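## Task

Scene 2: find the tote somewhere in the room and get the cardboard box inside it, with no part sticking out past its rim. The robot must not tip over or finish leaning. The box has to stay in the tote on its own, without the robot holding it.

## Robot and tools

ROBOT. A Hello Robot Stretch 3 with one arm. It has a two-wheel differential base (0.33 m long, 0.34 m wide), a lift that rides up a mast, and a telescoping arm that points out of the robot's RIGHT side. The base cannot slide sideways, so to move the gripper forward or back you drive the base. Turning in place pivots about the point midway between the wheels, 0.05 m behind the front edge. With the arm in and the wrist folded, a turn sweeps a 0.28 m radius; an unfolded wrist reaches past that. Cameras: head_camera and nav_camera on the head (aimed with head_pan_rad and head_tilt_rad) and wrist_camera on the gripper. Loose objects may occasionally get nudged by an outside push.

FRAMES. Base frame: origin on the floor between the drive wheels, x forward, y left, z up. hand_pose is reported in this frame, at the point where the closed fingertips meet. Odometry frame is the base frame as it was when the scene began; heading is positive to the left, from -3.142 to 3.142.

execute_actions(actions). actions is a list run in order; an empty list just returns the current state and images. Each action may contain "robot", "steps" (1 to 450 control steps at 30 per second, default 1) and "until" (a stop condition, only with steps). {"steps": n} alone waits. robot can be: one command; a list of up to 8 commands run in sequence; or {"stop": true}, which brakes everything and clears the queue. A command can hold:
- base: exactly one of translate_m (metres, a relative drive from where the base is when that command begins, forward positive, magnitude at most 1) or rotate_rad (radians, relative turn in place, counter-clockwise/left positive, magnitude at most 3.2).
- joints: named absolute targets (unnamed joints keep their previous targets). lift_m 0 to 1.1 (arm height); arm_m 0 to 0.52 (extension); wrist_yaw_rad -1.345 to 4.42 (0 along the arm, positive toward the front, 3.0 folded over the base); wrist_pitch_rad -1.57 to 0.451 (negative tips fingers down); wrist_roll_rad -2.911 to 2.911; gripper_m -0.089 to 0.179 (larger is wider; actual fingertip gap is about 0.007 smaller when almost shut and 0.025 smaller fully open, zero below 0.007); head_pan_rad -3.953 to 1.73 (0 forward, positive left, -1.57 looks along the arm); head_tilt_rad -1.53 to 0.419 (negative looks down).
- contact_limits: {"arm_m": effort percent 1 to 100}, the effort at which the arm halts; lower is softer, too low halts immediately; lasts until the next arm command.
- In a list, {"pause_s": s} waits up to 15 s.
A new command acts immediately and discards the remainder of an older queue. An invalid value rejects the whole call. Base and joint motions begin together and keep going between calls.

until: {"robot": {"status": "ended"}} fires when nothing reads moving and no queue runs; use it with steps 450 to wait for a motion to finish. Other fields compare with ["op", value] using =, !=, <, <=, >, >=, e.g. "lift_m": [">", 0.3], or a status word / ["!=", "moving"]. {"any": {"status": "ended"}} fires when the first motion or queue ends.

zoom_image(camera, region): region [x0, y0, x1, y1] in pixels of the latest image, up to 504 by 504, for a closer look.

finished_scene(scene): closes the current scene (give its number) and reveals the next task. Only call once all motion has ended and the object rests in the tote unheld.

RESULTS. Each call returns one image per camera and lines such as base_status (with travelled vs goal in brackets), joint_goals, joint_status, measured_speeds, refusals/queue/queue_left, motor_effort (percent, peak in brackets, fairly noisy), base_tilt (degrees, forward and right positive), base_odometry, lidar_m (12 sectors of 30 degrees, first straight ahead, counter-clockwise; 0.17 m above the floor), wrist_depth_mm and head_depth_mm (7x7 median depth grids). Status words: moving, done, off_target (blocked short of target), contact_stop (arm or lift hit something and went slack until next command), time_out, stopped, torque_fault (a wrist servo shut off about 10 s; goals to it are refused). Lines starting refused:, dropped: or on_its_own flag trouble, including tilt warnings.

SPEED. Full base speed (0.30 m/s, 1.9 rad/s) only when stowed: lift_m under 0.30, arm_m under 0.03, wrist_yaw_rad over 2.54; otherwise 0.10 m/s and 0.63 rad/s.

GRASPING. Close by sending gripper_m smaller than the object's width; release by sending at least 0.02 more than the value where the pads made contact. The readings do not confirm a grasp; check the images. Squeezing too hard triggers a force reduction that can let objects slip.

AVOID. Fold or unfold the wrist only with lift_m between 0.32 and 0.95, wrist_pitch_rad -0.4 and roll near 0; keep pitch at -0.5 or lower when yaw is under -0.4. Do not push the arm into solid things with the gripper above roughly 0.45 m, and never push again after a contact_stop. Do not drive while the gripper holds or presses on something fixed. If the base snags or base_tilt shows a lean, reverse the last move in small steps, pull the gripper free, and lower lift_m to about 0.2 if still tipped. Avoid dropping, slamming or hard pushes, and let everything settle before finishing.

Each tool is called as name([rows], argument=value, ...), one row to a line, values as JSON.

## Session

execute_actions(actions=[])

Scene clock: 0.00 s.
robot.base_odometry: x=+0.000 y=+0.000 heading=+0.000 (m, m, rad; robot's odometry frame)
robot.turned_by_wheels: +0.000 (rad since the last result)
robot.turned_by_imu: +0.000 (rad since the last result)
robot.base_tilt: forward=+0.0 right=-0.3 (deg)
robot.lidar_m: 1.19 0.88 0.87 2.40 1.79 1.10 1.30 2.35 0.70 0.70 0.96 1.74
robot.head_depth_mm: 1832 1866 1886 1901 1893 1882 1836 / 1923 1973 1981 2010 1961 1978 1859 / 2004 2098 2099 2139 2102 2115 1936 / 2002 2206 2218 2264 1842 1688 1678 / 1985 2347 2378 2411 1705 1403 1404 / 1957 2491 2557 2603 1722 1200 1204 / 1962 2671 2729 2786 1756 1078 1049
robot.base_status: not_commanded
robot.joint_positions: lift_m=+0.594 arm_m=+0.002 wrist_yaw_rad=+2.797 wrist_pitch_rad=-0.325 wrist_roll_rad=-0.009 gripper_m=+0.037 head_pan_rad=-0.006 head_tilt_rad=-0.024
robot.joint_goals: lift_m=+0.594 arm_m=+0.002 wrist_yaw_rad=+2.797 wrist_pitch_rad=-0.325 wrist_roll_rad=-0.009 gripper_m=+0.037 head_pan_rad=-0.006 head_tilt_rad=-0.024
robot.joint_status: lift_m=not_commanded arm_m=not_commanded wrist_yaw_rad=not_commanded wrist_pitch_rad=not_commanded wrist_roll_rad=not_commanded gripper_m=not_commanded head_pan_rad=not_commanded head_tilt_rad=not_commanded
robot.measured_speeds: translate_m=+0.000 rotate_rad=+0.000 lift_m=+0.000 arm_m=+0.000 wrist_yaw_rad=+0.000 wrist_pitch_rad=+0.000 wrist_roll_rad=+0.000 head_pan_rad=+0.000 head_tilt_rad=+0.000
robot: refusals=0 queue=idle queue_left=0
robot.motor_effort: left_wheel=+1 right_wheel=-1 lift_m=+26 arm_m=-1 wrist_yaw_rad=+0 wrist_pitch_rad=+4 wrist_roll_rad=+1 gripper_m=-1 head_pan_rad=+0 head_tilt_rad=+1 (%)
robot.hand_pose: x=+0.0582 y=+0.0745 z=+0.6279 quat_wxyz=(+0.233, +0.704, -0.006, +0.671) (m; robot's base frame)
robot.wrist_depth_mm: - - - - - 706 659 / - - - - - 752 705 / - - - - - 798 725 / - - - - - 847 797 / - - - - - 921 822 / 943 947 - 977 970 948 893 / 795 - 782 796 784 790 803
pictures: head_camera (sideways: a quarter turn clockwise sets it upright), nav_camera (sideways: a quarter turn counterclockwise sets it upright), wrist_camera
Images, in order (width x height): head_camera 896x504, nav_camera 672x504, wrist_camera 644x364.

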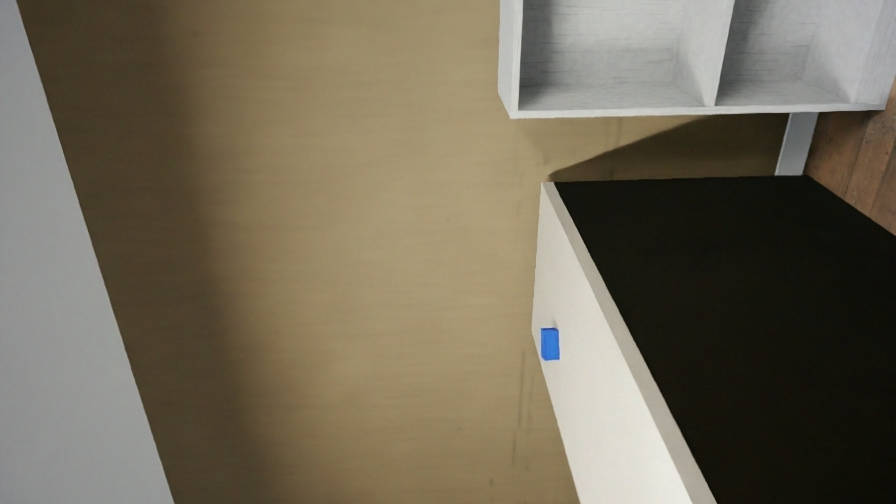

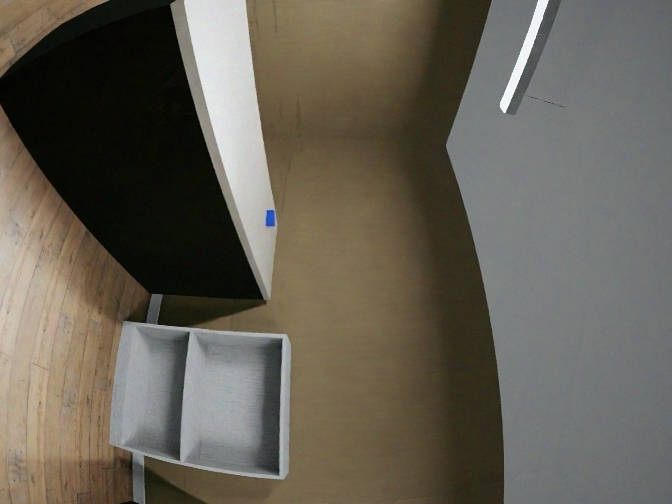

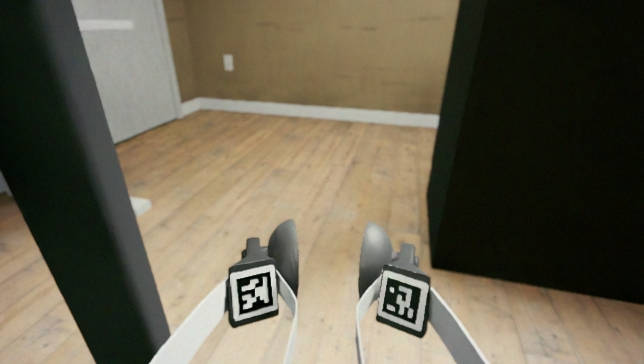

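Same room layout. Scanning the other counter and the table.

execute_actions([
  {"robot":{"joints":{"head_pan_rad":-1.6,"head_tilt_rad":-0.5,"wrist_pitch_rad":-0.4}},"steps":100,"until":{"robot":{"status":"ended"}}},
])

execute_actions([
  {"robot":{"joints":{"head_pan_rad":-3.3,"head_tilt_rad":-0.6}},"steps":100,"until":{"robot":{"status":"ended"}}},
])

Scene clock: 5.50 s.
robot.base_odometry: x=+0.000 y=+0.000 heading=+0.000 (m, m, rad; robot's odometry frame)
robot.turned_by_wheels: +0.000 (rad since the last result)
robot.turned_by_imu: +0.001 (rad since the last result)
robot.base_tilt: forward=+0.2 right=-0.3 (deg)
robot.lidar_m: 1.18 0.87 0.87 2.41 1.79 1.09 1.30 2.35 0.70 0.70 0.97 1.74
robot.head_depth_mm: 1881 2031 2153 2317 1933 1531 1272 / 1955 2140 1211 872 991 1336 1269 / 2056 2254 1220 817 870 987 1164 / 2160 2366 1230 854 936 1071 1216 / 2281 2484 1234 900 1012 1178 1271 / 2406 2619 1242 955 1099 1297 1283 / 2381 2515 1253 1036 1207 1426 1284
robot.base_status: not_commanded
robot.joint_positions: lift_m=+0.594 arm_m=+0.002 wrist_yaw_rad=+2.797 wrist_pitch_rad=-0.413 wrist_roll_rad=-0.009 gripper_m=+0.037 head_pan_rad=-1.593 head_tilt_rad=-0.494
robot.joint_goals: lift_m=+0.594 arm_m=+0.002 wrist_yaw_rad=+2.797 wrist_pitch_rad=-0.400 wrist_roll_rad=-0.009 gripper_m=+0.037 head_pan_rad=-1.600 head_tilt_rad=-0.500
robot.joint_status: lift_m=not_commanded arm_m=not_commanded wrist_yaw_rad=not_commanded wrist_pitch_rad=done wrist_roll_rad=not_commanded gripper_m=not_commanded head_pan_rad=done head_tilt_rad=done
robot.measured_speeds: translate_m=+0.000 rotate_rad=+0.000 lift_m=+0.000 arm_m=+0.000 wrist_yaw_rad=+0.000 wrist_pitch_rad=+0.000 wrist_roll_rad=+0.000 head_pan_rad=+0.000 head_tilt_rad=+0.000
robot: refusals=0 queue=done queue_left=0
robot.motor_effort: left_wheel=+1(0) right_wheel=-2(1) lift_m=+26(26) arm_m=-1(1) wrist_yaw_rad=+1(1) wrist_pitch_rad=+4(5) wrist_roll_rad=+0(1) gripper_m=+0(0) head_pan_rad=-4(51) head_tilt_rad=-3(22) (%)
robot.hand_pose: x=+0.0548 y=+0.0650 z=+0.6076 quat_wxyz=(+0.262, +0.704, +0.026, +0.660) (m; robot's base frame)
robot.wrist_depth_mm: - - - - - 709 664 / - - - - - 767 714 / - - - - - 824 764 / - - - - - 879 839 / - - - - - 959 871 / 876 - 932 875 872 880 854 / 745 740 737 736 724 756 743
pictures: head_camera (sideways: a quarter turn clockwise sets it upright), nav_camera (sideways: a quarter turn counterclockwise sets it upright), wrist_camera
Images, in order (width x height): head_camera 896x504, nav_camera 672x504, wrist_camera 644x364.

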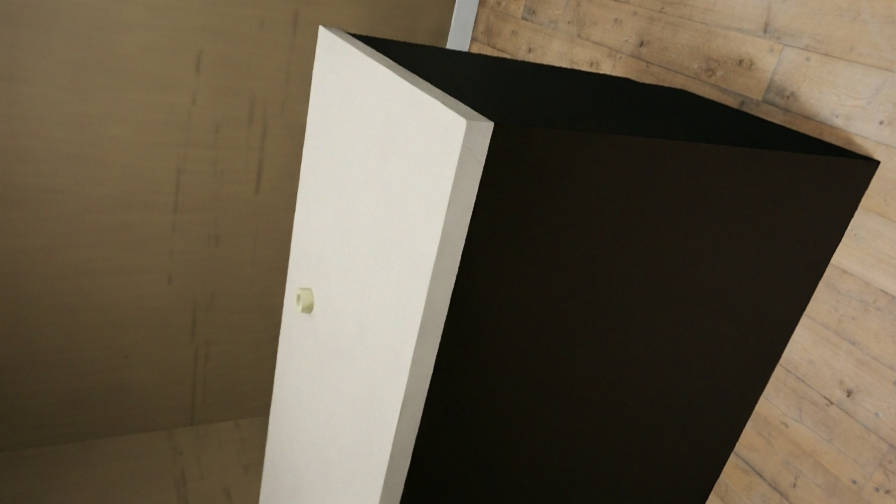

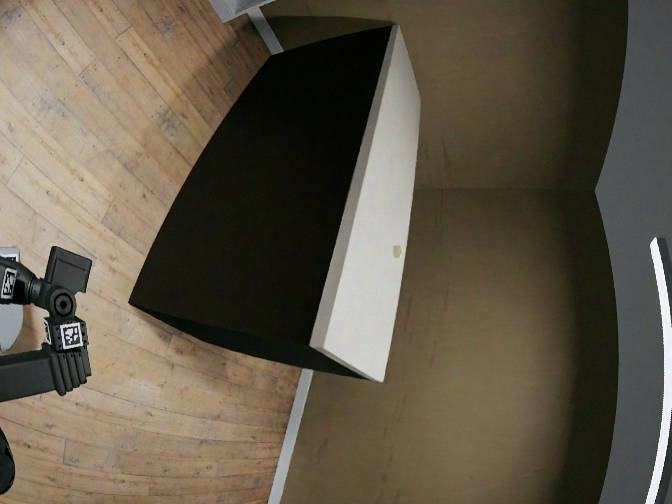

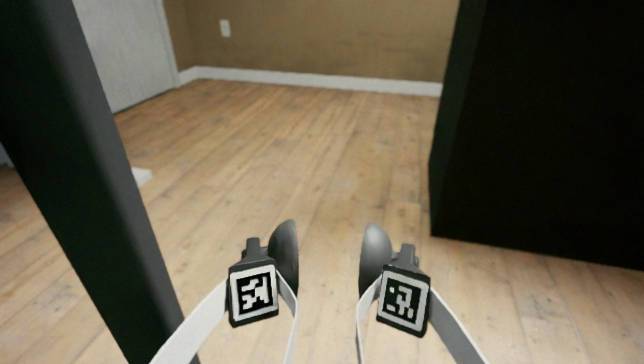

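Scene clock: 6.83 s.
robot.base_odometry: x=+0.000 y=+0.000 heading=+0.000 (m, m, rad; robot's odometry frame)
robot.turned_by_wheels: +0.000 (rad since the last result)
robot.turned_by_imu: +0.000 (rad since the last result)
robot.base_tilt: forward=+0.2 right=-0.3 (deg)
robot.lidar_m: 1.18 0.87 0.87 2.41 1.79 1.10 1.31 2.35 0.70 0.70 0.97 1.74
robot.head_depth_mm: 1406 1542 1377 1123 1683 1423 1226 / 1453 1602 1382 1446 1689 1423 1259 / 1495 1653 1383 1610 1697 1437 1267 / 1552 1727 1393 2062 1749 1431 1263 / 1609 1784 2004 2155 1757 1437 1213 / 1665 1866 2124 2244 1760 1431 1212 / 1721 1936 2243 2264 1758 1443 1216
robot.base_status: not_commanded
robot.joint_positions: lift_m=+0.594 arm_m=+0.002 wrist_yaw_rad=+2.797 wrist_pitch_rad=-0.413 wrist_roll_rad=-0.009 gripper_m=+0.037 head_pan_rad=-3.293 head_tilt_rad=-0.593
robot.joint_goals: lift_m=+0.594 arm_m=+0.002 wrist_yaw_rad=+2.797 wrist_pitch_rad=-0.400 wrist_roll_rad=-0.009 gripper_m=+0.037 head_pan_rad=-3.300 head_tilt_rad=-0.600
robot.joint_status: lift_m=not_commanded arm_m=not_commanded wrist_yaw_rad=not_commanded wrist_pitch_rad=done wrist_roll_rad=not_commanded gripper_m=not_commanded head_pan_rad=done head_tilt_rad=done
robot.measured_speeds: translate_m=+0.000 rotate_rad=+0.000 lift_m=+0.000 arm_m=+0.000 wrist_yaw_rad=+0.000 wrist_pitch_rad=+0.000 wrist_roll_rad=+0.000 head_pan_rad=+0.000 head_tilt_rad=+0.000
robot: refusals=0 queue=done queue_left=0
robot.motor_effort: left_wheel=+1(1) right_wheel=-1(1) lift_m=+26(26) arm_m=-1(1) wrist_yaw_rad=+1(0) wrist_pitch_rad=+4(3) wrist_roll_rad=+0(0) gripper_m=-1(0) head_pan_rad=-4(50) head_tilt_rad=-3(11) (%)
robot.hand_pose: x=+0.0548 y=+0.0650 z=+0.6076 quat_wxyz=(+0.262, +0.704, +0.026, +0.660) (m; robot's base frame)
robot.wrist_depth_mm: - - - - - 722 662 / - - - - - 759 717 / - - - - - 834 760 / - - - - - 886 810 / - - - - - 986 892 / 854 - 874 881 859 859 878 / 746 726 732 730 742 772 765
pictures: head_camera (sideways: a quarter turn clockwise sets it upright), nav_camera (sideways: a quarter turn counterclockwise sets it upright), wrist_camera
Images, in order (width x height): head_camera 896x504, nav_camera 672x504, wrist_camera 644x364.

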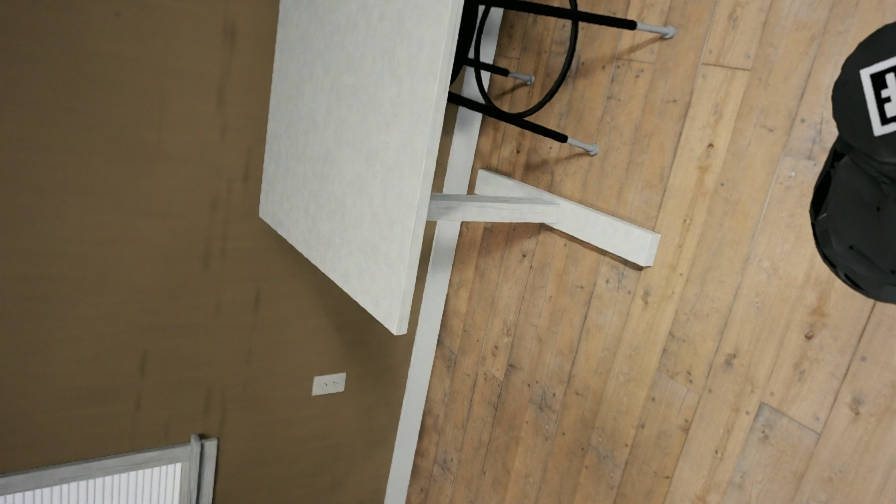

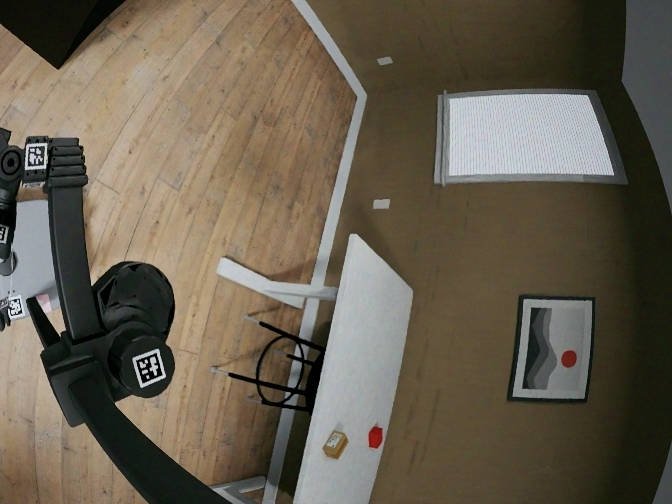

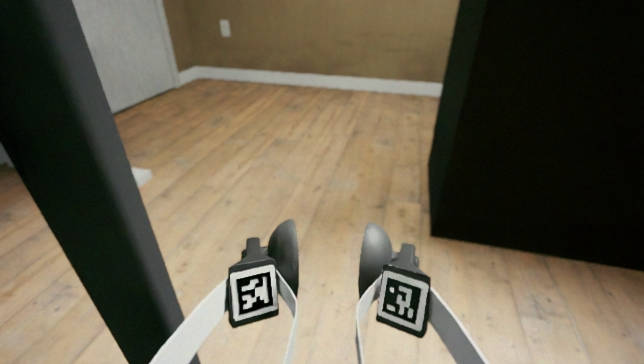

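execute_actions([
  {"robot":{"base":{"rotate_rad":-1.1},"joints":{"head_pan_rad":-2.7,"head_tilt_rad":-0.6}},"steps":100,"until":{"robot":{"status":"ended"}}},
])

Scene clock: 16.50 s.
robot.base_odometry: x=+0.000 y=+0.000 heading=-1.100 (m, m, rad; robot's odometry frame)
robot.turned_by_wheels: -1.100 (rad since the last result)
robot.turned_by_imu: -1.117 (rad since the last result)
robot.base_tilt: forward=+0.2 right=-0.2 (deg)
robot.lidar_m: 0.92 1.75 1.26 0.89 0.87 2.54 1.54 1.10 1.30 2.37 0.85 0.70
robot.head_depth_mm: 1550 1729 1383 1986 1736 1421 1207 / 1526 1708 1386 2078 1739 1425 1204 / 1505 1672 1393 2061 1747 1429 1206 / 1477 1640 1390 1414 1689 1434 1207 / 1456 1602 1399 1315 1744 1430 1214 / 1432 1585 1407 1142 1695 1433 1216 / 1412 1553 1407 1149 1649 1430 1210
robot.base_status: done (rotate_rad -1.0998 of -1.1000)
robot.joint_positions: lift_m=+0.594 arm_m=+0.002 wrist_yaw_rad=+2.797 wrist_pitch_rad=-0.414 wrist_roll_rad=-0.009 gripper_m=+0.037 head_pan_rad=-2.707 head_tilt_rad=-0.593
robot.joint_goals: lift_m=+0.594 arm_m=+0.002 wrist_yaw_rad=+2.797 wrist_pitch_rad=-0.400 wrist_roll_rad=-0.009 gripper_m=+0.037 head_pan_rad=-2.700 head_tilt_rad=-0.600
robot.joint_status: lift_m=not_commanded arm_m=not_commanded wrist_yaw_rad=not_commanded wrist_pitch_rad=done wrist_roll_rad=not_commanded gripper_m=not_commanded head_pan_rad=done head_tilt_rad=done
robot.measured_speeds: translate_m=+0.000 rotate_rad=+0.000 lift_m=+0.000 arm_m=+0.000 wrist_yaw_rad=+0.000 wrist_pitch_rad=+0.000 wrist_roll_rad=+0.000 head_pan_rad=+0.000 head_tilt_rad=+0.000
robot: refusals=0 queue=done queue_left=0
robot.motor_effort: left_wheel=+4(8) right_wheel=-5(7) lift_m=+26(26) arm_m=-1(1) wrist_yaw_rad=+1(1) wrist_pitch_rad=+4(4) wrist_roll_rad=+1(0) gripper_m=+1(0) head_pan_rad=+4(40) head_tilt_rad=-2(3) (%)
robot.hand_pose: x=+0.0548 y=+0.0649 z=+0.6075 quat_wxyz=(+0.262, +0.704, +0.026, +0.660) (m; robot's base frame)
robot.wrist_depth_mm: - 758 902 - - - - / - 795 - - - - - / - 852 - - - - - / - 922 - - - - - / - - - - - - - / 865 - 897 866 874 897 863 / 736 720 709 746 746 760 724
pictures: head_camera (sideways: a quarter turn clockwise sets it upright), nav_camera (sideways: a quarter turn counterclockwise sets it upright), wrist_camera
Images, in order (width x height): head_camera 896x504, nav_camera 672x504, wrist_camera 644x364.

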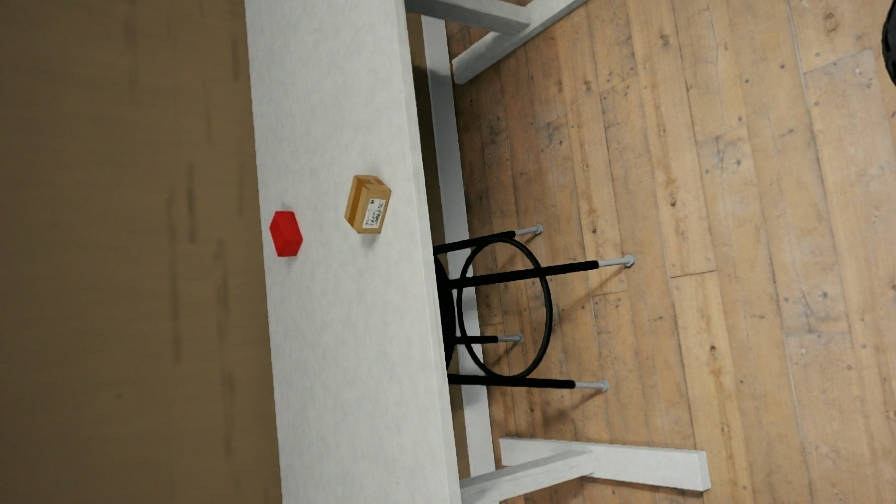

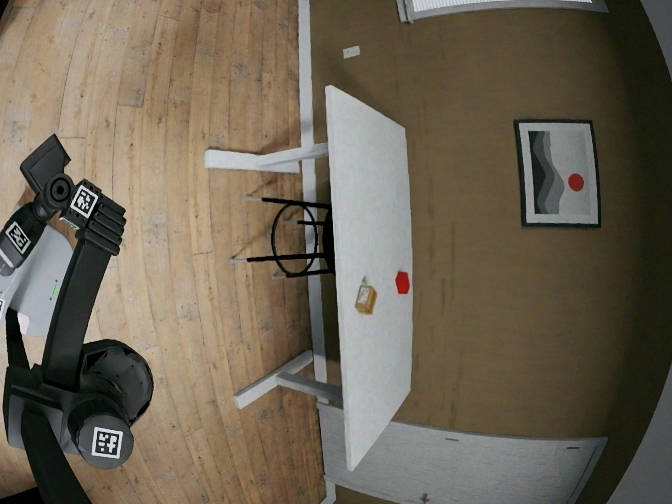

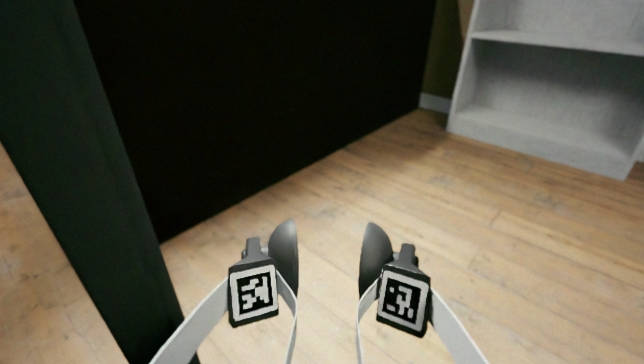

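zoom_image(camera="head_camera", region=[320,160,420,250])

Region (320, 160, 420, 250) of head_camera's 896x504 image, scaled by 5.040, with more detail than that image has; it fills the top 454 rows of this view, and the rest is white.

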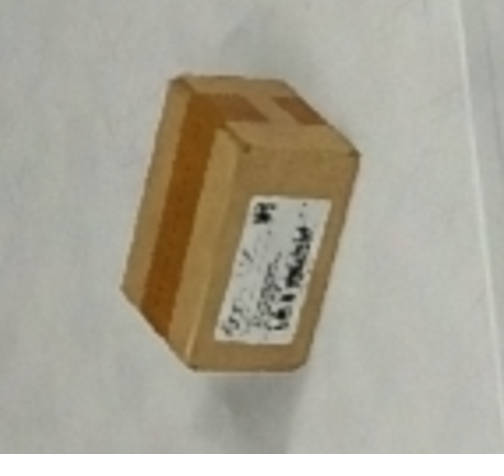

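execute_actions([
  {"robot":[{"base":{"translate_m":-0.5},"joints":{"lift_m":0.84,"wrist_yaw_rad":0.89,"gripper_m":0.15}},{"base":{"rotate_rad":-0.915},"joints":{"head_pan_rad":-1.4,"head_tilt_rad":-0.8}},{"base":{"translate_m":-0.15},"joints":{"arm_m":0.25,"lift_m":0.82}}],"steps":450,"until":{"robot":{"status":"ended"}}},
])

Scene clock: 47.40 s.
robot.base_odometry: x=-0.162 y=+0.581 heading=-2.015 (m, m, rad; robot's odometry frame)
robot.turned_by_wheels: -0.915 (rad since the last result)
robot.turned_by_imu: -0.929 (rad since the last result)
robot.base_tilt: forward=+0.3 right=-0.4 (deg)
robot.lidar_m: 2.69 1.25 1.71 1.26 0.84 0.97 2.06 1.67 0.95 0.94 0.71 2.04
robot.head_depth_mm: 1075 1180 1031 748 1422 1255 1124 / 1098 1202 1030 740 1454 1278 1122 / 1120 1208 996 731 1454 1283 1128 / 1148 1238 998 741 1480 1279 1125 / 1175 1259 963 800 1458 1287 1125 / 1191 1263 965 827 1488 1283 1126 / 1224 1269 966 827 1487 1286 1124
robot.base_status: done (translate_m -0.1500 of -0.1500)
robot.joint_positions: lift_m=+0.820 arm_m=+0.250 wrist_yaw_rad=+0.891 wrist_pitch_rad=-0.415 wrist_roll_rad=-0.009 gripper_m=+0.150 head_pan_rad=-1.407 head_tilt_rad=-0.790
robot.joint_goals: lift_m=+0.820 arm_m=+0.250 wrist_yaw_rad=+0.890 wrist_pitch_rad=-0.400 wrist_roll_rad=-0.009 gripper_m=+0.150 head_pan_rad=-1.400 head_tilt_rad=-0.800
robot.joint_status: lift_m=done arm_m=done wrist_yaw_rad=done wrist_pitch_rad=done wrist_roll_rad=not_commanded gripper_m=done head_pan_rad=done head_tilt_rad=done
robot.measured_speeds: translate_m=+0.000 rotate_rad=+0.000 lift_m=+0.000 arm_m=+0.000 wrist_yaw_rad=+0.000 wrist_pitch_rad=+0.000 wrist_roll_rad=+0.000 head_pan_rad=+0.000 head_tilt_rad=+0.000
robot: refusals=0 queue=done queue_left=0
robot.motor_effort: left_wheel=+4(9) right_wheel=-5(9) lift_m=+23(29) arm_m=+3(3) wrist_yaw_rad=-2(5) wrist_pitch_rad=+4(4) wrist_roll_rad=+0(1) gripper_m=+0(96) head_pan_rad=+3(51) head_tilt_rad=-4(14) (%)
robot.hand_pose: x=+0.1534 y=-0.5360 z=+0.8336 quat_wxyz=(+0.690, +0.429, -0.558, +0.169) (m; robot's base frame)
robot.wrist_depth_mm: - - - - - 797 636 / - - - 846 885 784 661 / - - 554 567 563 570 566 / - - 419 420 428 428 426 / - - 352 333 343 341 341 / - - - 280 272 - 284 / - 973 941 243 233 184 246
pictures: head_camera (sideways: a quarter turn clockwise sets it upright), nav_camera (sideways: a quarter turn counterclockwise sets it upright), wrist_camera
Images, in order (width x height): head_camera 896x504, nav_camera 672x504, wrist_camera 644x364.

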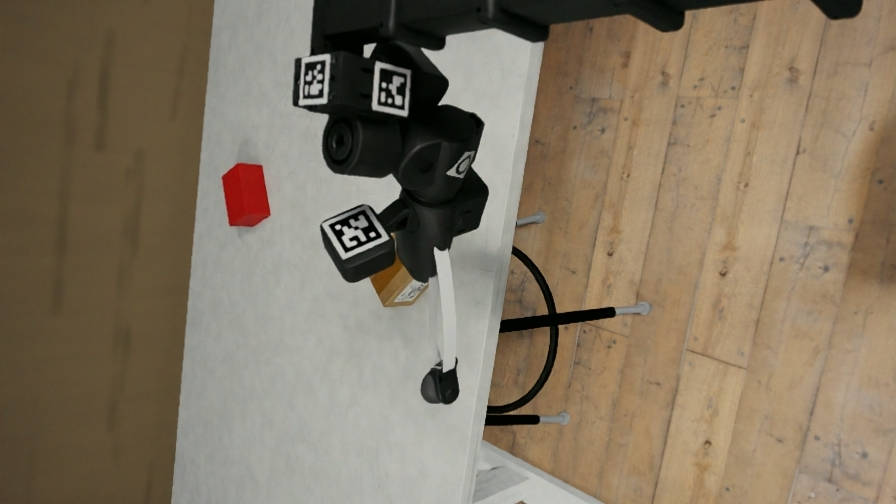

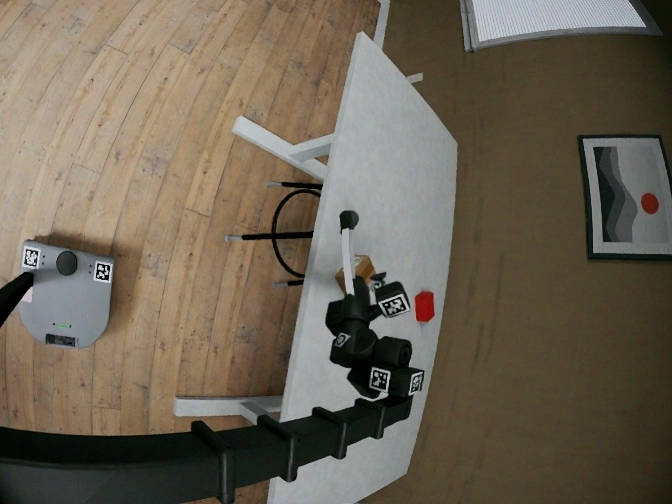

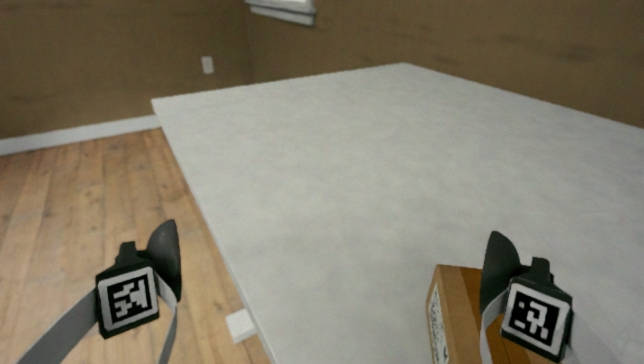

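execute_actions([
  {"robot":{"base":{"translate_m":-0.075},"joints":{"arm_m":0.315}},"steps":450,"until":{"robot":{"status":"ended"}}},
])

Scene clock: 56.63 s.
robot.base_odometry: x=-0.130 y=+0.649 heading=-2.015 (m, m, rad; robot's odometry frame)
robot.turned_by_wheels: +0.000 (rad since the last result)
robot.turned_by_imu: +0.001 (rad since the last result)
robot.base_tilt: forward=+0.2 right=-0.4 (deg)
robot.lidar_m: 1.81 1.32 1.83 1.04 0.84 0.98 1.99 1.66 0.91 0.95 0.73 2.03
robot.head_depth_mm: 1069 1171 - 778 1418 1270 1127 / 1094 1205 - 770 1454 1285 1123 / 1116 1204 1034 761 1451 1281 1127 / 1141 1228 1017 761 1485 1281 1124 / 1164 1256 965 766 1458 1284 1128 / 1194 1263 965 803 1487 1286 1128 / 1218 1264 965 827 1460 1281 1128
robot.base_status: done (translate_m -0.0750 of -0.0750)
robot.joint_positions: lift_m=+0.820 arm_m=+0.315 wrist_yaw_rad=+0.891 wrist_pitch_rad=-0.415 wrist_roll_rad=-0.009 gripper_m=+0.150 head_pan_rad=-1.407 head_tilt_rad=-0.790
robot.joint_goals: lift_m=+0.820 arm_m=+0.315 wrist_yaw_rad=+0.890 wrist_pitch_rad=-0.400 wrist_roll_rad=-0.009 gripper_m=+0.150 head_pan_rad=-1.400 head_tilt_rad=-0.800
robot.joint_status: lift_m=done arm_m=done wrist_yaw_rad=done wrist_pitch_rad=done wrist_roll_rad=not_commanded gripper_m=done head_pan_rad=done head_tilt_rad=done
robot.measured_speeds: translate_m=+0.000 rotate_rad=+0.000 lift_m=+0.000 arm_m=+0.000 wrist_yaw_rad=+0.000 wrist_pitch_rad=+0.000 wrist_roll_rad=+0.000 head_pan_rad=+0.000 head_tilt_rad=+0.000
robot: refusals=0 queue=done queue_left=0
robot.motor_effort: left_wheel=+4(6) right_wheel=-4(8) lift_m=+22(22) arm_m=+4(4) wrist_yaw_rad=-1(1) wrist_pitch_rad=+4(4) wrist_roll_rad=+0(0) gripper_m=+0(1) head_pan_rad=+4(4) head_tilt_rad=-4(2) (%)
robot.hand_pose: x=+0.1534 y=-0.6010 z=+0.8336 quat_wxyz=(+0.690, +0.429, -0.558, +0.169) (m; robot's base frame)
robot.wrist_depth_mm: - - - - 929 721 588 / - - - 868 851 726 606 / - 598 570 574 569 564 574 / - 462 423 430 429 427 384 / - - 338 334 338 342 339 / - - 282 227 283 - 285 / - 891 239 190 240 233 242
pictures: head_camera (sideways: a quarter turn clockwise sets it upright), nav_camera (sideways: a quarter turn counterclockwise sets it upright), wrist_camera
Images, in order (width x height): head_camera 896x504, nav_camera 672x504, wrist_camera 644x364.

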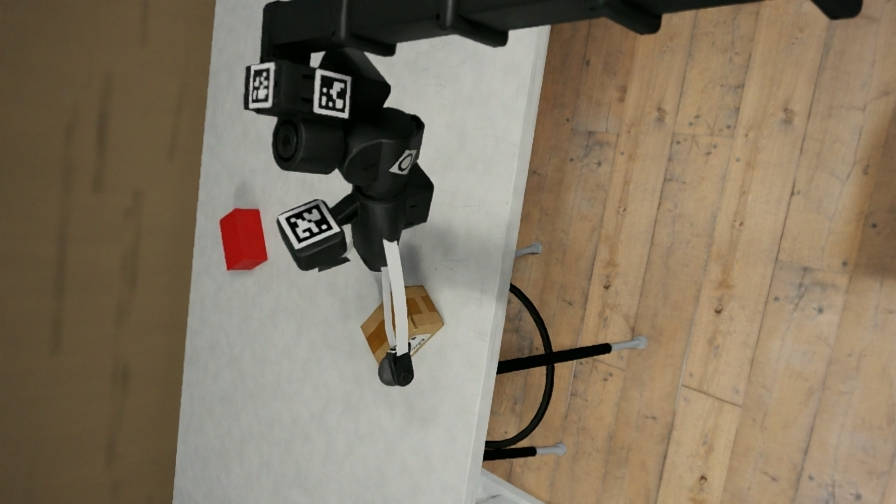

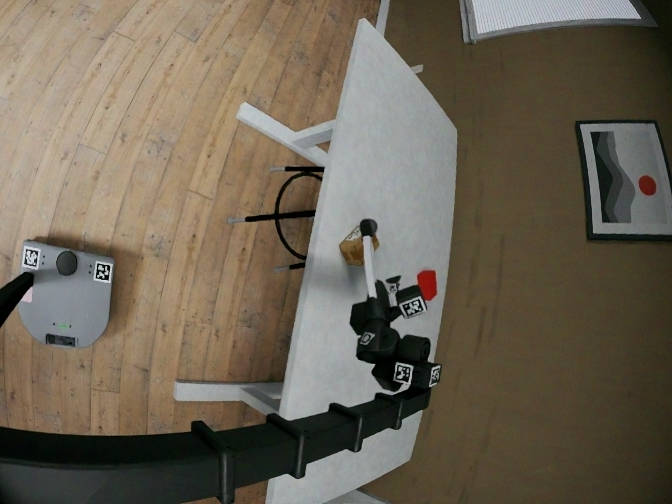

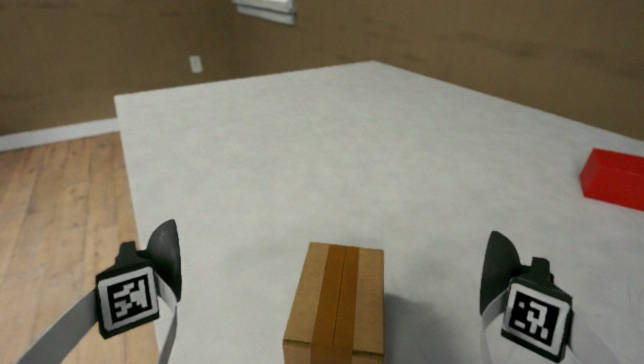

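execute_actions([
  {"robot":{"joints":{"lift_m":0.742,"wrist_yaw_rad":0.86}},"steps":450,"until":{"robot":{"status":"ended"}}},
])

Scene clock: 61.30 s.
robot.base_odometry: x=-0.130 y=+0.649 heading=-2.015 (m, m, rad; robot's odometry frame)
robot.turned_by_wheels: +0.000 (rad since the last result)
robot.turned_by_imu: +0.001 (rad since the last result)
robot.base_tilt: forward=+0.3 right=-0.4 (deg)
robot.lidar_m: 1.81 1.32 1.82 1.04 0.84 0.98 1.98 1.67 0.92 0.94 0.73 2.02
robot.head_depth_mm: 1071 1171 993 - - - 1138 / 1093 1197 996 738 1448 1273 1125 / 1116 1205 981 729 1449 1275 1123 / 1138 1226 999 749 1484 1287 1128 / 1163 1256 966 762 1456 1277 1126 / 1193 1256 965 803 1485 1282 1126 / 1220 1264 965 824 1458 1275 1126
robot.base_status: done (translate_m -0.0750 of -0.0750)
robot.joint_positions: lift_m=+0.742 arm_m=+0.315 wrist_yaw_rad=+0.863 wrist_pitch_rad=-0.415 wrist_roll_rad=-0.009 gripper_m=+0.150 head_pan_rad=-1.407 head_tilt_rad=-0.790
robot.joint_goals: lift_m=+0.742 arm_m=+0.315 wrist_yaw_rad=+0.860 wrist_pitch_rad=-0.400 wrist_roll_rad=-0.009 gripper_m=+0.150 head_pan_rad=-1.400 head_tilt_rad=-0.800
robot.joint_status: lift_m=done arm_m=done wrist_yaw_rad=done wrist_pitch_rad=done wrist_roll_rad=not_commanded gripper_m=done head_pan_rad=done head_tilt_rad=done
robot.measured_speeds: translate_m=+0.000 rotate_rad=+0.000 lift_m=+0.000 arm_m=+0.000 wrist_yaw_rad=+0.000 wrist_pitch_rad=+0.000 wrist_roll_rad=+0.000 head_pan_rad=+0.000 head_tilt_rad=+0.000
robot: refusals=0 queue=done queue_left=0
robot.motor_effort: left_wheel=+3(4) right_wheel=-4(4) lift_m=+23(21) arm_m=+3(3) wrist_yaw_rad=-2(5) wrist_pitch_rad=+4(4) wrist_roll_rad=+0(0) gripper_m=+0(1) head_pan_rad=+4(4) head_tilt_rad=-3(4) (%)
robot.hand_pose: x=+0.1494 y=-0.6059 z=+0.7556 quat_wxyz=(+0.692, +0.421, -0.564, +0.159) (m; robot's base frame)
robot.wrist_depth_mm: - - - - 874 704 575 / - 569 568 577 572 572 553 / - 376 374 372 379 380 356 / - 278 279 188 281 285 282 / - 231 223 150 218 227 226 / - - 185 153 180 - 187 / 910 160 159 160 160 155 162
pictures: head_camera (sideways: a quarter turn clockwise sets it upright), nav_camera (sideways: a quarter turn counterclockwise sets it upright), wrist_camera
Images, in order (width x height): head_camera 896x504, nav_camera 672x504, wrist_camera 644x364.

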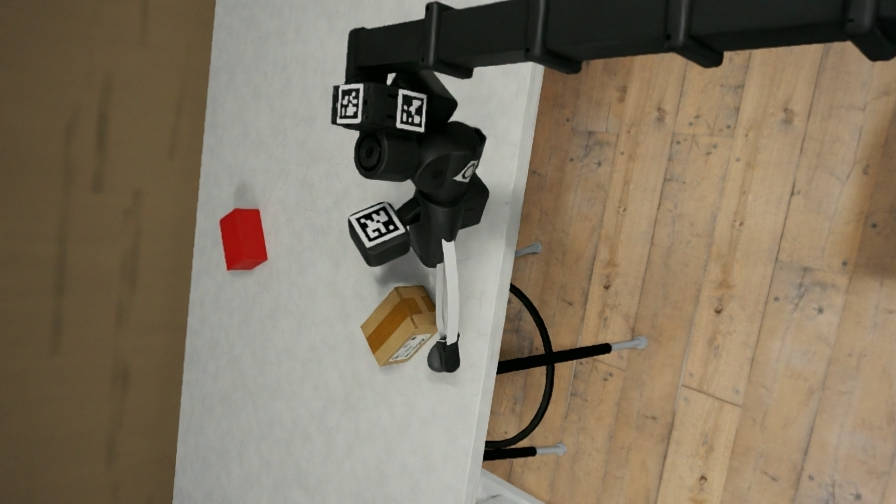

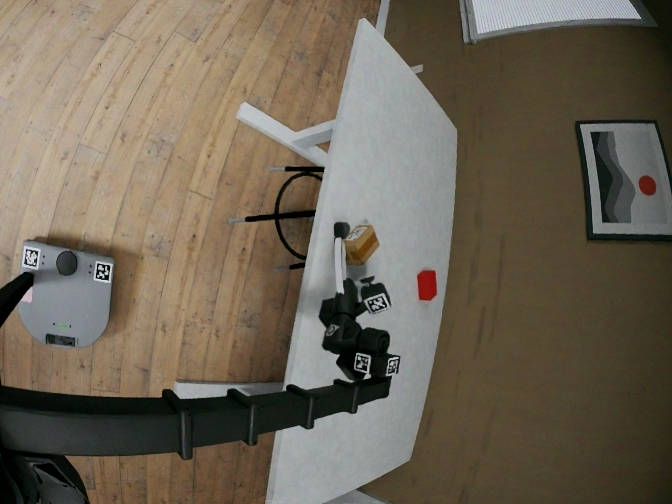

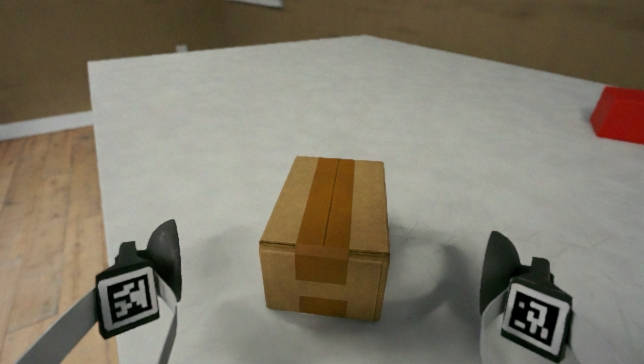

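execute_actions([
  {"robot":[{"joints":{"arm_m":0.345,"lift_m":0.733},"base":{"translate_m":0.034}},{"joints":{"gripper_m":0.01,"head_pan_rad":-3.3,"head_tilt_rad":-0.5}},{"joints":{"lift_m":0.79}}],"steps":300,"until":{"robot":{"status":"ended"}}},
])

Scene clock: 70.63 s.
robot.base_odometry: x=-0.145 y=+0.618 heading=-2.015 (m, m, rad; robot's odometry frame)
robot.turned_by_wheels: +0.000 (rad since the last result)
robot.turned_by_imu: +0.001 (rad since the last result)
robot.base_tilt: forward=+0.2 right=-0.1 (deg)
robot.lidar_m: 1.81 1.29 1.78 1.14 0.84 0.98 2.02 1.67 0.93 0.94 0.72 2.02
robot.head_depth_mm: 1766 1927 2139 2311 1897 1608 - / 1735 1918 2120 2317 1903 1614 - / 1730 1881 2086 2288 1907 1608 - / 1708 1872 2064 2249 1907 1601 - / 1687 1842 2032 2261 1925 1529 1266 / 1667 1825 2021 2239 1928 1528 1269 / 1657 1811 2005 2202 1928 1535 1273
robot.base_status: done (translate_m +0.0340 of +0.0340)
robot.joint_positions: lift_m=+0.790 arm_m=+0.345 wrist_yaw_rad=+0.863 wrist_pitch_rad=-0.421 wrist_roll_rad=-0.009 gripper_m=+0.015 head_pan_rad=-3.293 head_tilt_rad=-0.508
robot.joint_goals: lift_m=+0.790 arm_m=+0.345 wrist_yaw_rad=+0.860 wrist_pitch_rad=-0.400 wrist_roll_rad=-0.009 gripper_m=+0.014 head_pan_rad=-3.300 head_tilt_rad=-0.500
robot.joint_status: lift_m=done arm_m=done wrist_yaw_rad=done wrist_pitch_rad=done wrist_roll_rad=not_commanded gripper_m=done head_pan_rad=done head_tilt_rad=done
robot.measured_speeds: translate_m=+0.000 rotate_rad=+0.000 lift_m=+0.000 arm_m=+0.000 wrist_yaw_rad=+0.000 wrist_pitch_rad=+0.000 wrist_roll_rad=+0.000 head_pan_rad=+0.000 head_tilt_rad=+0.000
robot: refusals=0 queue=done queue_left=0
robot.motor_effort: left_wheel=+4(9) right_wheel=-4(6) lift_m=+29(31) arm_m=+3(3) wrist_yaw_rad=-3(5) wrist_pitch_rad=+6(6) wrist_roll_rad=+0(0) gripper_m=-28(98) head_pan_rad=-4(50) head_tilt_rad=+2(18) (%)
robot.hand_pose: x=+0.1487 y=-0.6355 z=+0.8018 quat_wxyz=(+0.693, +0.423, -0.563, +0.157) (m; robot's base frame)
robot.wrist_depth_mm: - - - - 884 689 568 / - - 721 724 733 677 577 / - 478 492 484 484 498 496 / - 356 370 361 364 368 346 / - 290 303 288 295 287 295 / - 244 244 175 240 242 241 / 921 206 151 101 104 202 208
pictures: head_camera (sideways: a quarter turn clockwise sets it upright), nav_camera (sideways: a quarter turn counterclockwise sets it upright), wrist_camera
Images, in order (width x height): head_camera 896x504, nav_camera 672x504, wrist_camera 644x364.

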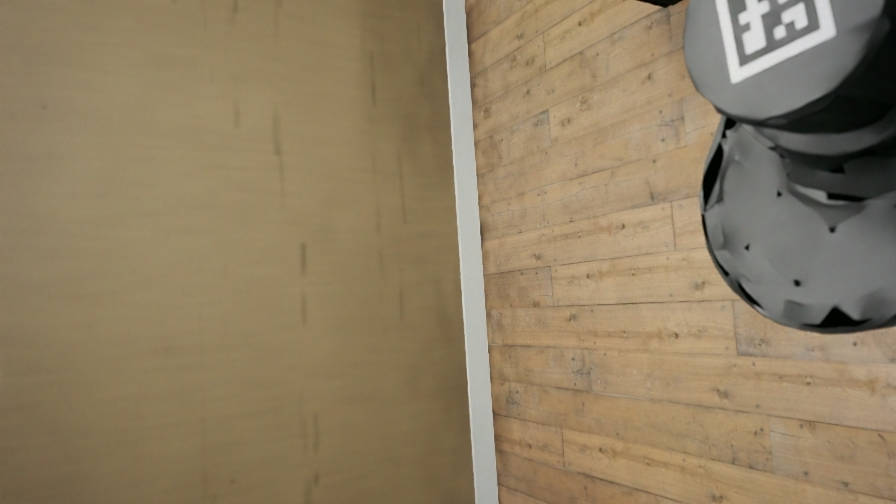

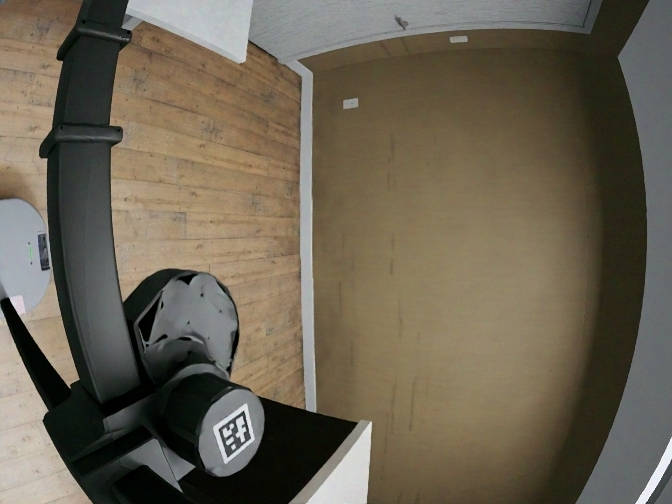

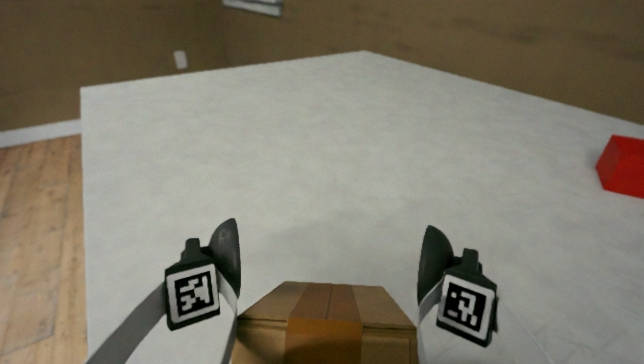

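execute_actions([
  {"robot":{"joints":{"head_pan_rad":-1.2,"head_tilt_rad":-0.7}},"steps":300,"until":{"robot":{"status":"ended"}}},
])

Scene clock: 75.93 s.
robot.base_odometry: x=-0.145 y=+0.618 heading=-2.015 (m, m, rad; robot's odometry frame)
robot.turned_by_wheels: +0.000 (rad since the last result)
robot.turned_by_imu: +0.001 (rad since the last result)
robot.base_tilt: forward=+0.3 right=-0.3 (deg)
robot.lidar_m: 1.81 1.29 1.77 1.13 0.84 0.98 2.02 1.67 0.93 0.94 0.72 2.03
robot.head_depth_mm: 1057 1175 1134 - 725 1343 1156 / 1100 1229 1086 - 748 1342 1161 / 1145 1290 1131 817 768 1343 1161 / 1199 1350 1137 874 1481 1339 1159 / 1250 1387 1140 874 1470 1346 1161 / 1309 1452 1139 876 1561 1347 1161 / 1371 1575 1140 905 1612 1352 1162
robot.base_status: done (translate_m +0.0340 of +0.0340)
robot.joint_positions: lift_m=+0.790 arm_m=+0.345 wrist_yaw_rad=+0.863 wrist_pitch_rad=-0.421 wrist_roll_rad=-0.009 gripper_m=+0.032 head_pan_rad=-1.207 head_tilt_rad=-0.691
robot.joint_goals: lift_m=+0.790 arm_m=+0.345 wrist_yaw_rad=+0.860 wrist_pitch_rad=-0.400 wrist_roll_rad=-0.009 gripper_m=+0.030 head_pan_rad=-1.200 head_tilt_rad=-0.700
robot.joint_status: lift_m=done arm_m=done wrist_yaw_rad=done wrist_pitch_rad=done wrist_roll_rad=not_commanded gripper_m=done head_pan_rad=done head_tilt_rad=done
robot.measured_speeds: translate_m=+0.000 rotate_rad=+0.000 lift_m=+0.000 arm_m=+0.000 wrist_yaw_rad=+0.000 wrist_pitch_rad=+0.000 wrist_roll_rad=+0.000 head_pan_rad=+0.000 head_tilt_rad=+0.000
robot: refusals=0 queue=done queue_left=0
robot.on_its_own: gripper_m is held at +0.030, not at your +0.010, by its stall guard, which is not easing now
robot.motor_effort: left_wheel=+3(4) right_wheel=-4(4) lift_m=+29(29) arm_m=+3(4) wrist_yaw_rad=-3(2) wrist_pitch_rad=+6(6) wrist_roll_rad=+0(0) gripper_m=-23(28) head_pan_rad=+4(52) head_tilt_rad=-4(13) (%)
robot.hand_pose: x=+0.1487 y=-0.6355 z=+0.8018 quat_wxyz=(+0.693, +0.423, -0.563, +0.157) (m; robot's base frame)
robot.wrist_depth_mm: - - - - 873 679 561 / - - 700 715 720 674 582 / - 482 475 483 487 489 487 / - 362 359 365 364 362 347 / - 287 301 291 295 285 291 / - 240 241 178 240 242 241 / 967 207 151 101 104 201 208
pictures: head_camera (sideways: a quarter turn clockwise sets it upright), nav_camera (sideways: a quarter turn counterclockwise sets it upright), wrist_camera
Images, in order (width x height): head_camera 896x504, nav_camera 672x504, wrist_camera 644x364.

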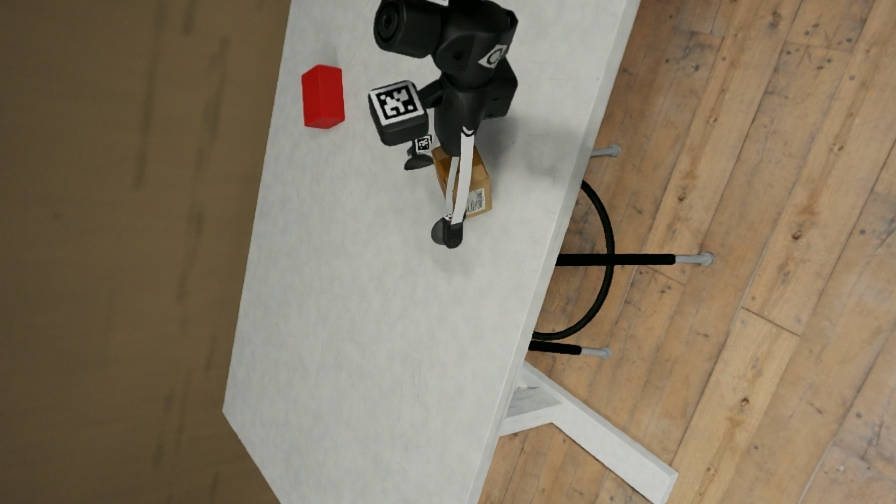

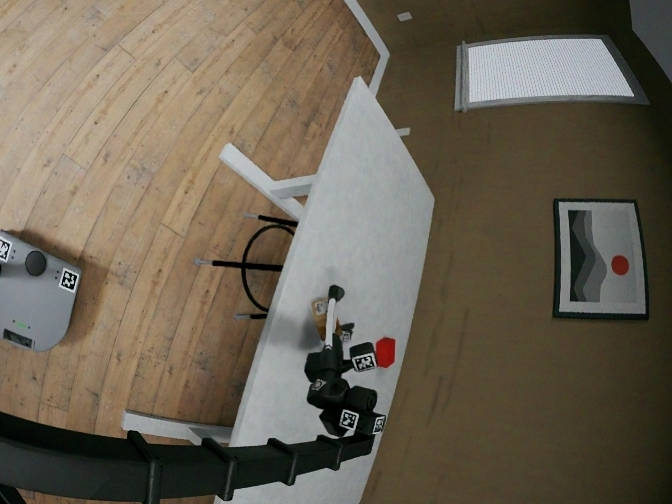

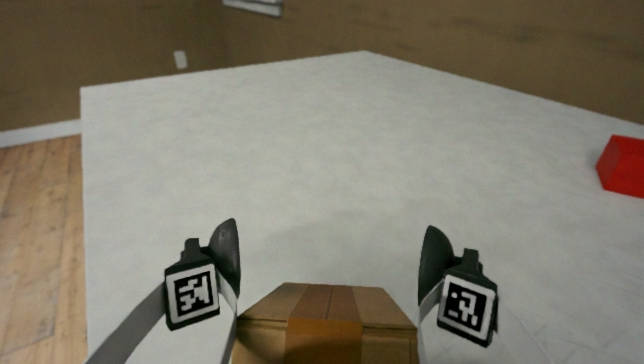

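execute_actions([
  {"robot":[{"joints":{"lift_m":0.735}},{"joints":{"gripper_m":0.13}},{"joints":{"lift_m":0.90}},{"base":{"translate_m":0.083},"joints":{"wrist_pitch_rad":-1.0,"arm_m":0.416}}],"steps":400,"until":{"robot":{"status":"ended"}}},
])

Scene clock: 90.73 s.
robot.base_odometry: x=-0.181 y=+0.543 heading=-2.015 (m, m, rad; robot's odometry frame)
robot.turned_by_wheels: +0.000 (rad since the last result)
robot.turned_by_imu: +0.001 (rad since the last result)
robot.base_tilt: forward=+0.2 right=-0.4 (deg)
robot.lidar_m: 2.64 1.22 1.64 1.38 0.83 0.97 2.10 1.68 0.97 0.70 0.70 2.05
robot.head_depth_mm: 1063 1181 1252 843 725 1342 1161 / 1104 1238 1128 804 747 1342 1157 / 1153 1296 1133 871 771 1345 1163 / 1202 1357 1133 870 1476 1319 1159 / 1257 1398 1137 871 1523 1342 1162 / 1314 1470 1138 876 1531 1348 1161 / 1379 1589 1144 906 1601 1345 1163
robot.base_status: done (translate_m +0.0830 of +0.0830)
robot.joint_positions: lift_m=+0.900 arm_m=+0.416 wrist_yaw_rad=+0.862 wrist_pitch_rad=-1.005 wrist_roll_rad=-0.009 gripper_m=+0.130 head_pan_rad=-1.207 head_tilt_rad=-0.691
robot.joint_goals: lift_m=+0.900 arm_m=+0.416 wrist_yaw_rad=+0.860 wrist_pitch_rad=-1.000 wrist_roll_rad=-0.009 gripper_m=+0.130 head_pan_rad=-1.200 head_tilt_rad=-0.700
robot.joint_status: lift_m=done arm_m=done wrist_yaw_rad=done wrist_pitch_rad=done wrist_roll_rad=not_commanded gripper_m=done head_pan_rad=done head_tilt_rad=done
robot.measured_speeds: translate_m=+0.000 rotate_rad=+0.000 lift_m=+0.000 arm_m=+0.000 wrist_yaw_rad=+0.000 wrist_pitch_rad=+0.000 wrist_roll_rad=+0.000 head_pan_rad=+0.000 head_tilt_rad=+0.000
robot: refusals=0 queue=done queue_left=0
robot.motor_effort: left_wheel=+4(8) right_wheel=-4(6) lift_m=+29(31) arm_m=+3(2) wrist_yaw_rad=-2(1) wrist_pitch_rad=+1(6) wrist_roll_rad=+0(1) gripper_m=+1(95) head_pan_rad=+4(4) head_tilt_rad=-3(3) (%)
robot.hand_pose: x=+0.0674 y=-0.6370 z=+0.8093 quat_wxyz=(+0.707, +0.568, -0.417, -0.048) (m; robot's base frame)
robot.wrist_depth_mm: 362 354 354 344 341 341 338 / - 322 318 318 313 315 311 / - 297 295 293 287 291 291 / - 278 274 272 268 270 265 / - 259 255 205 252 255 247 / 921 - 240 190 238 - 233 / 865 798 226 180 222 218 219
pictures: head_camera (sideways: a quarter turn clockwise sets it upright), nav_camera (sideways: a quarter turn counterclockwise sets it upright), wrist_camera
Images, in order (width x height): head_camera 896x504, nav_camera 672x504, wrist_camera 644x364.

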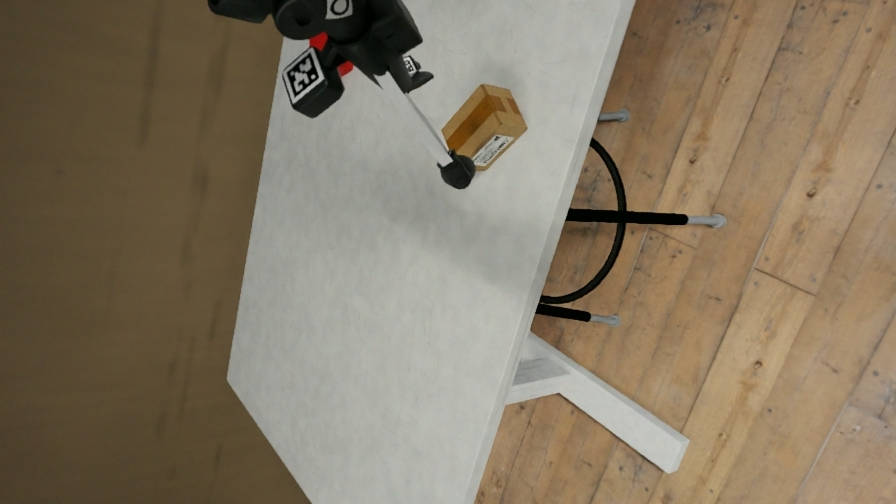

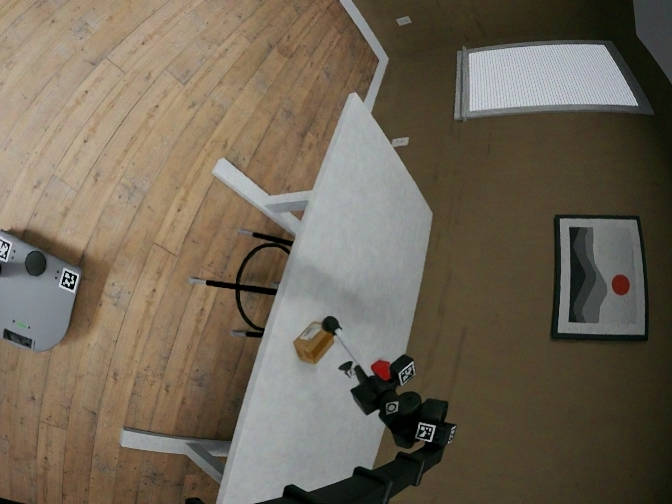

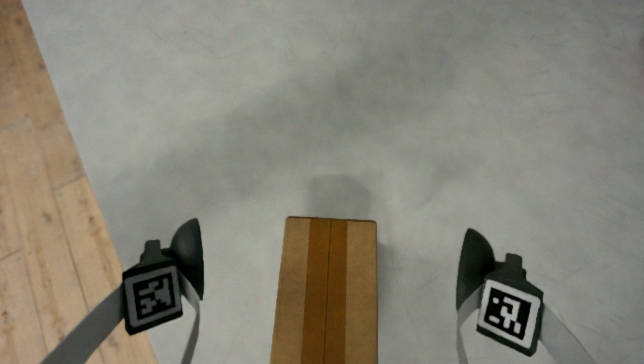

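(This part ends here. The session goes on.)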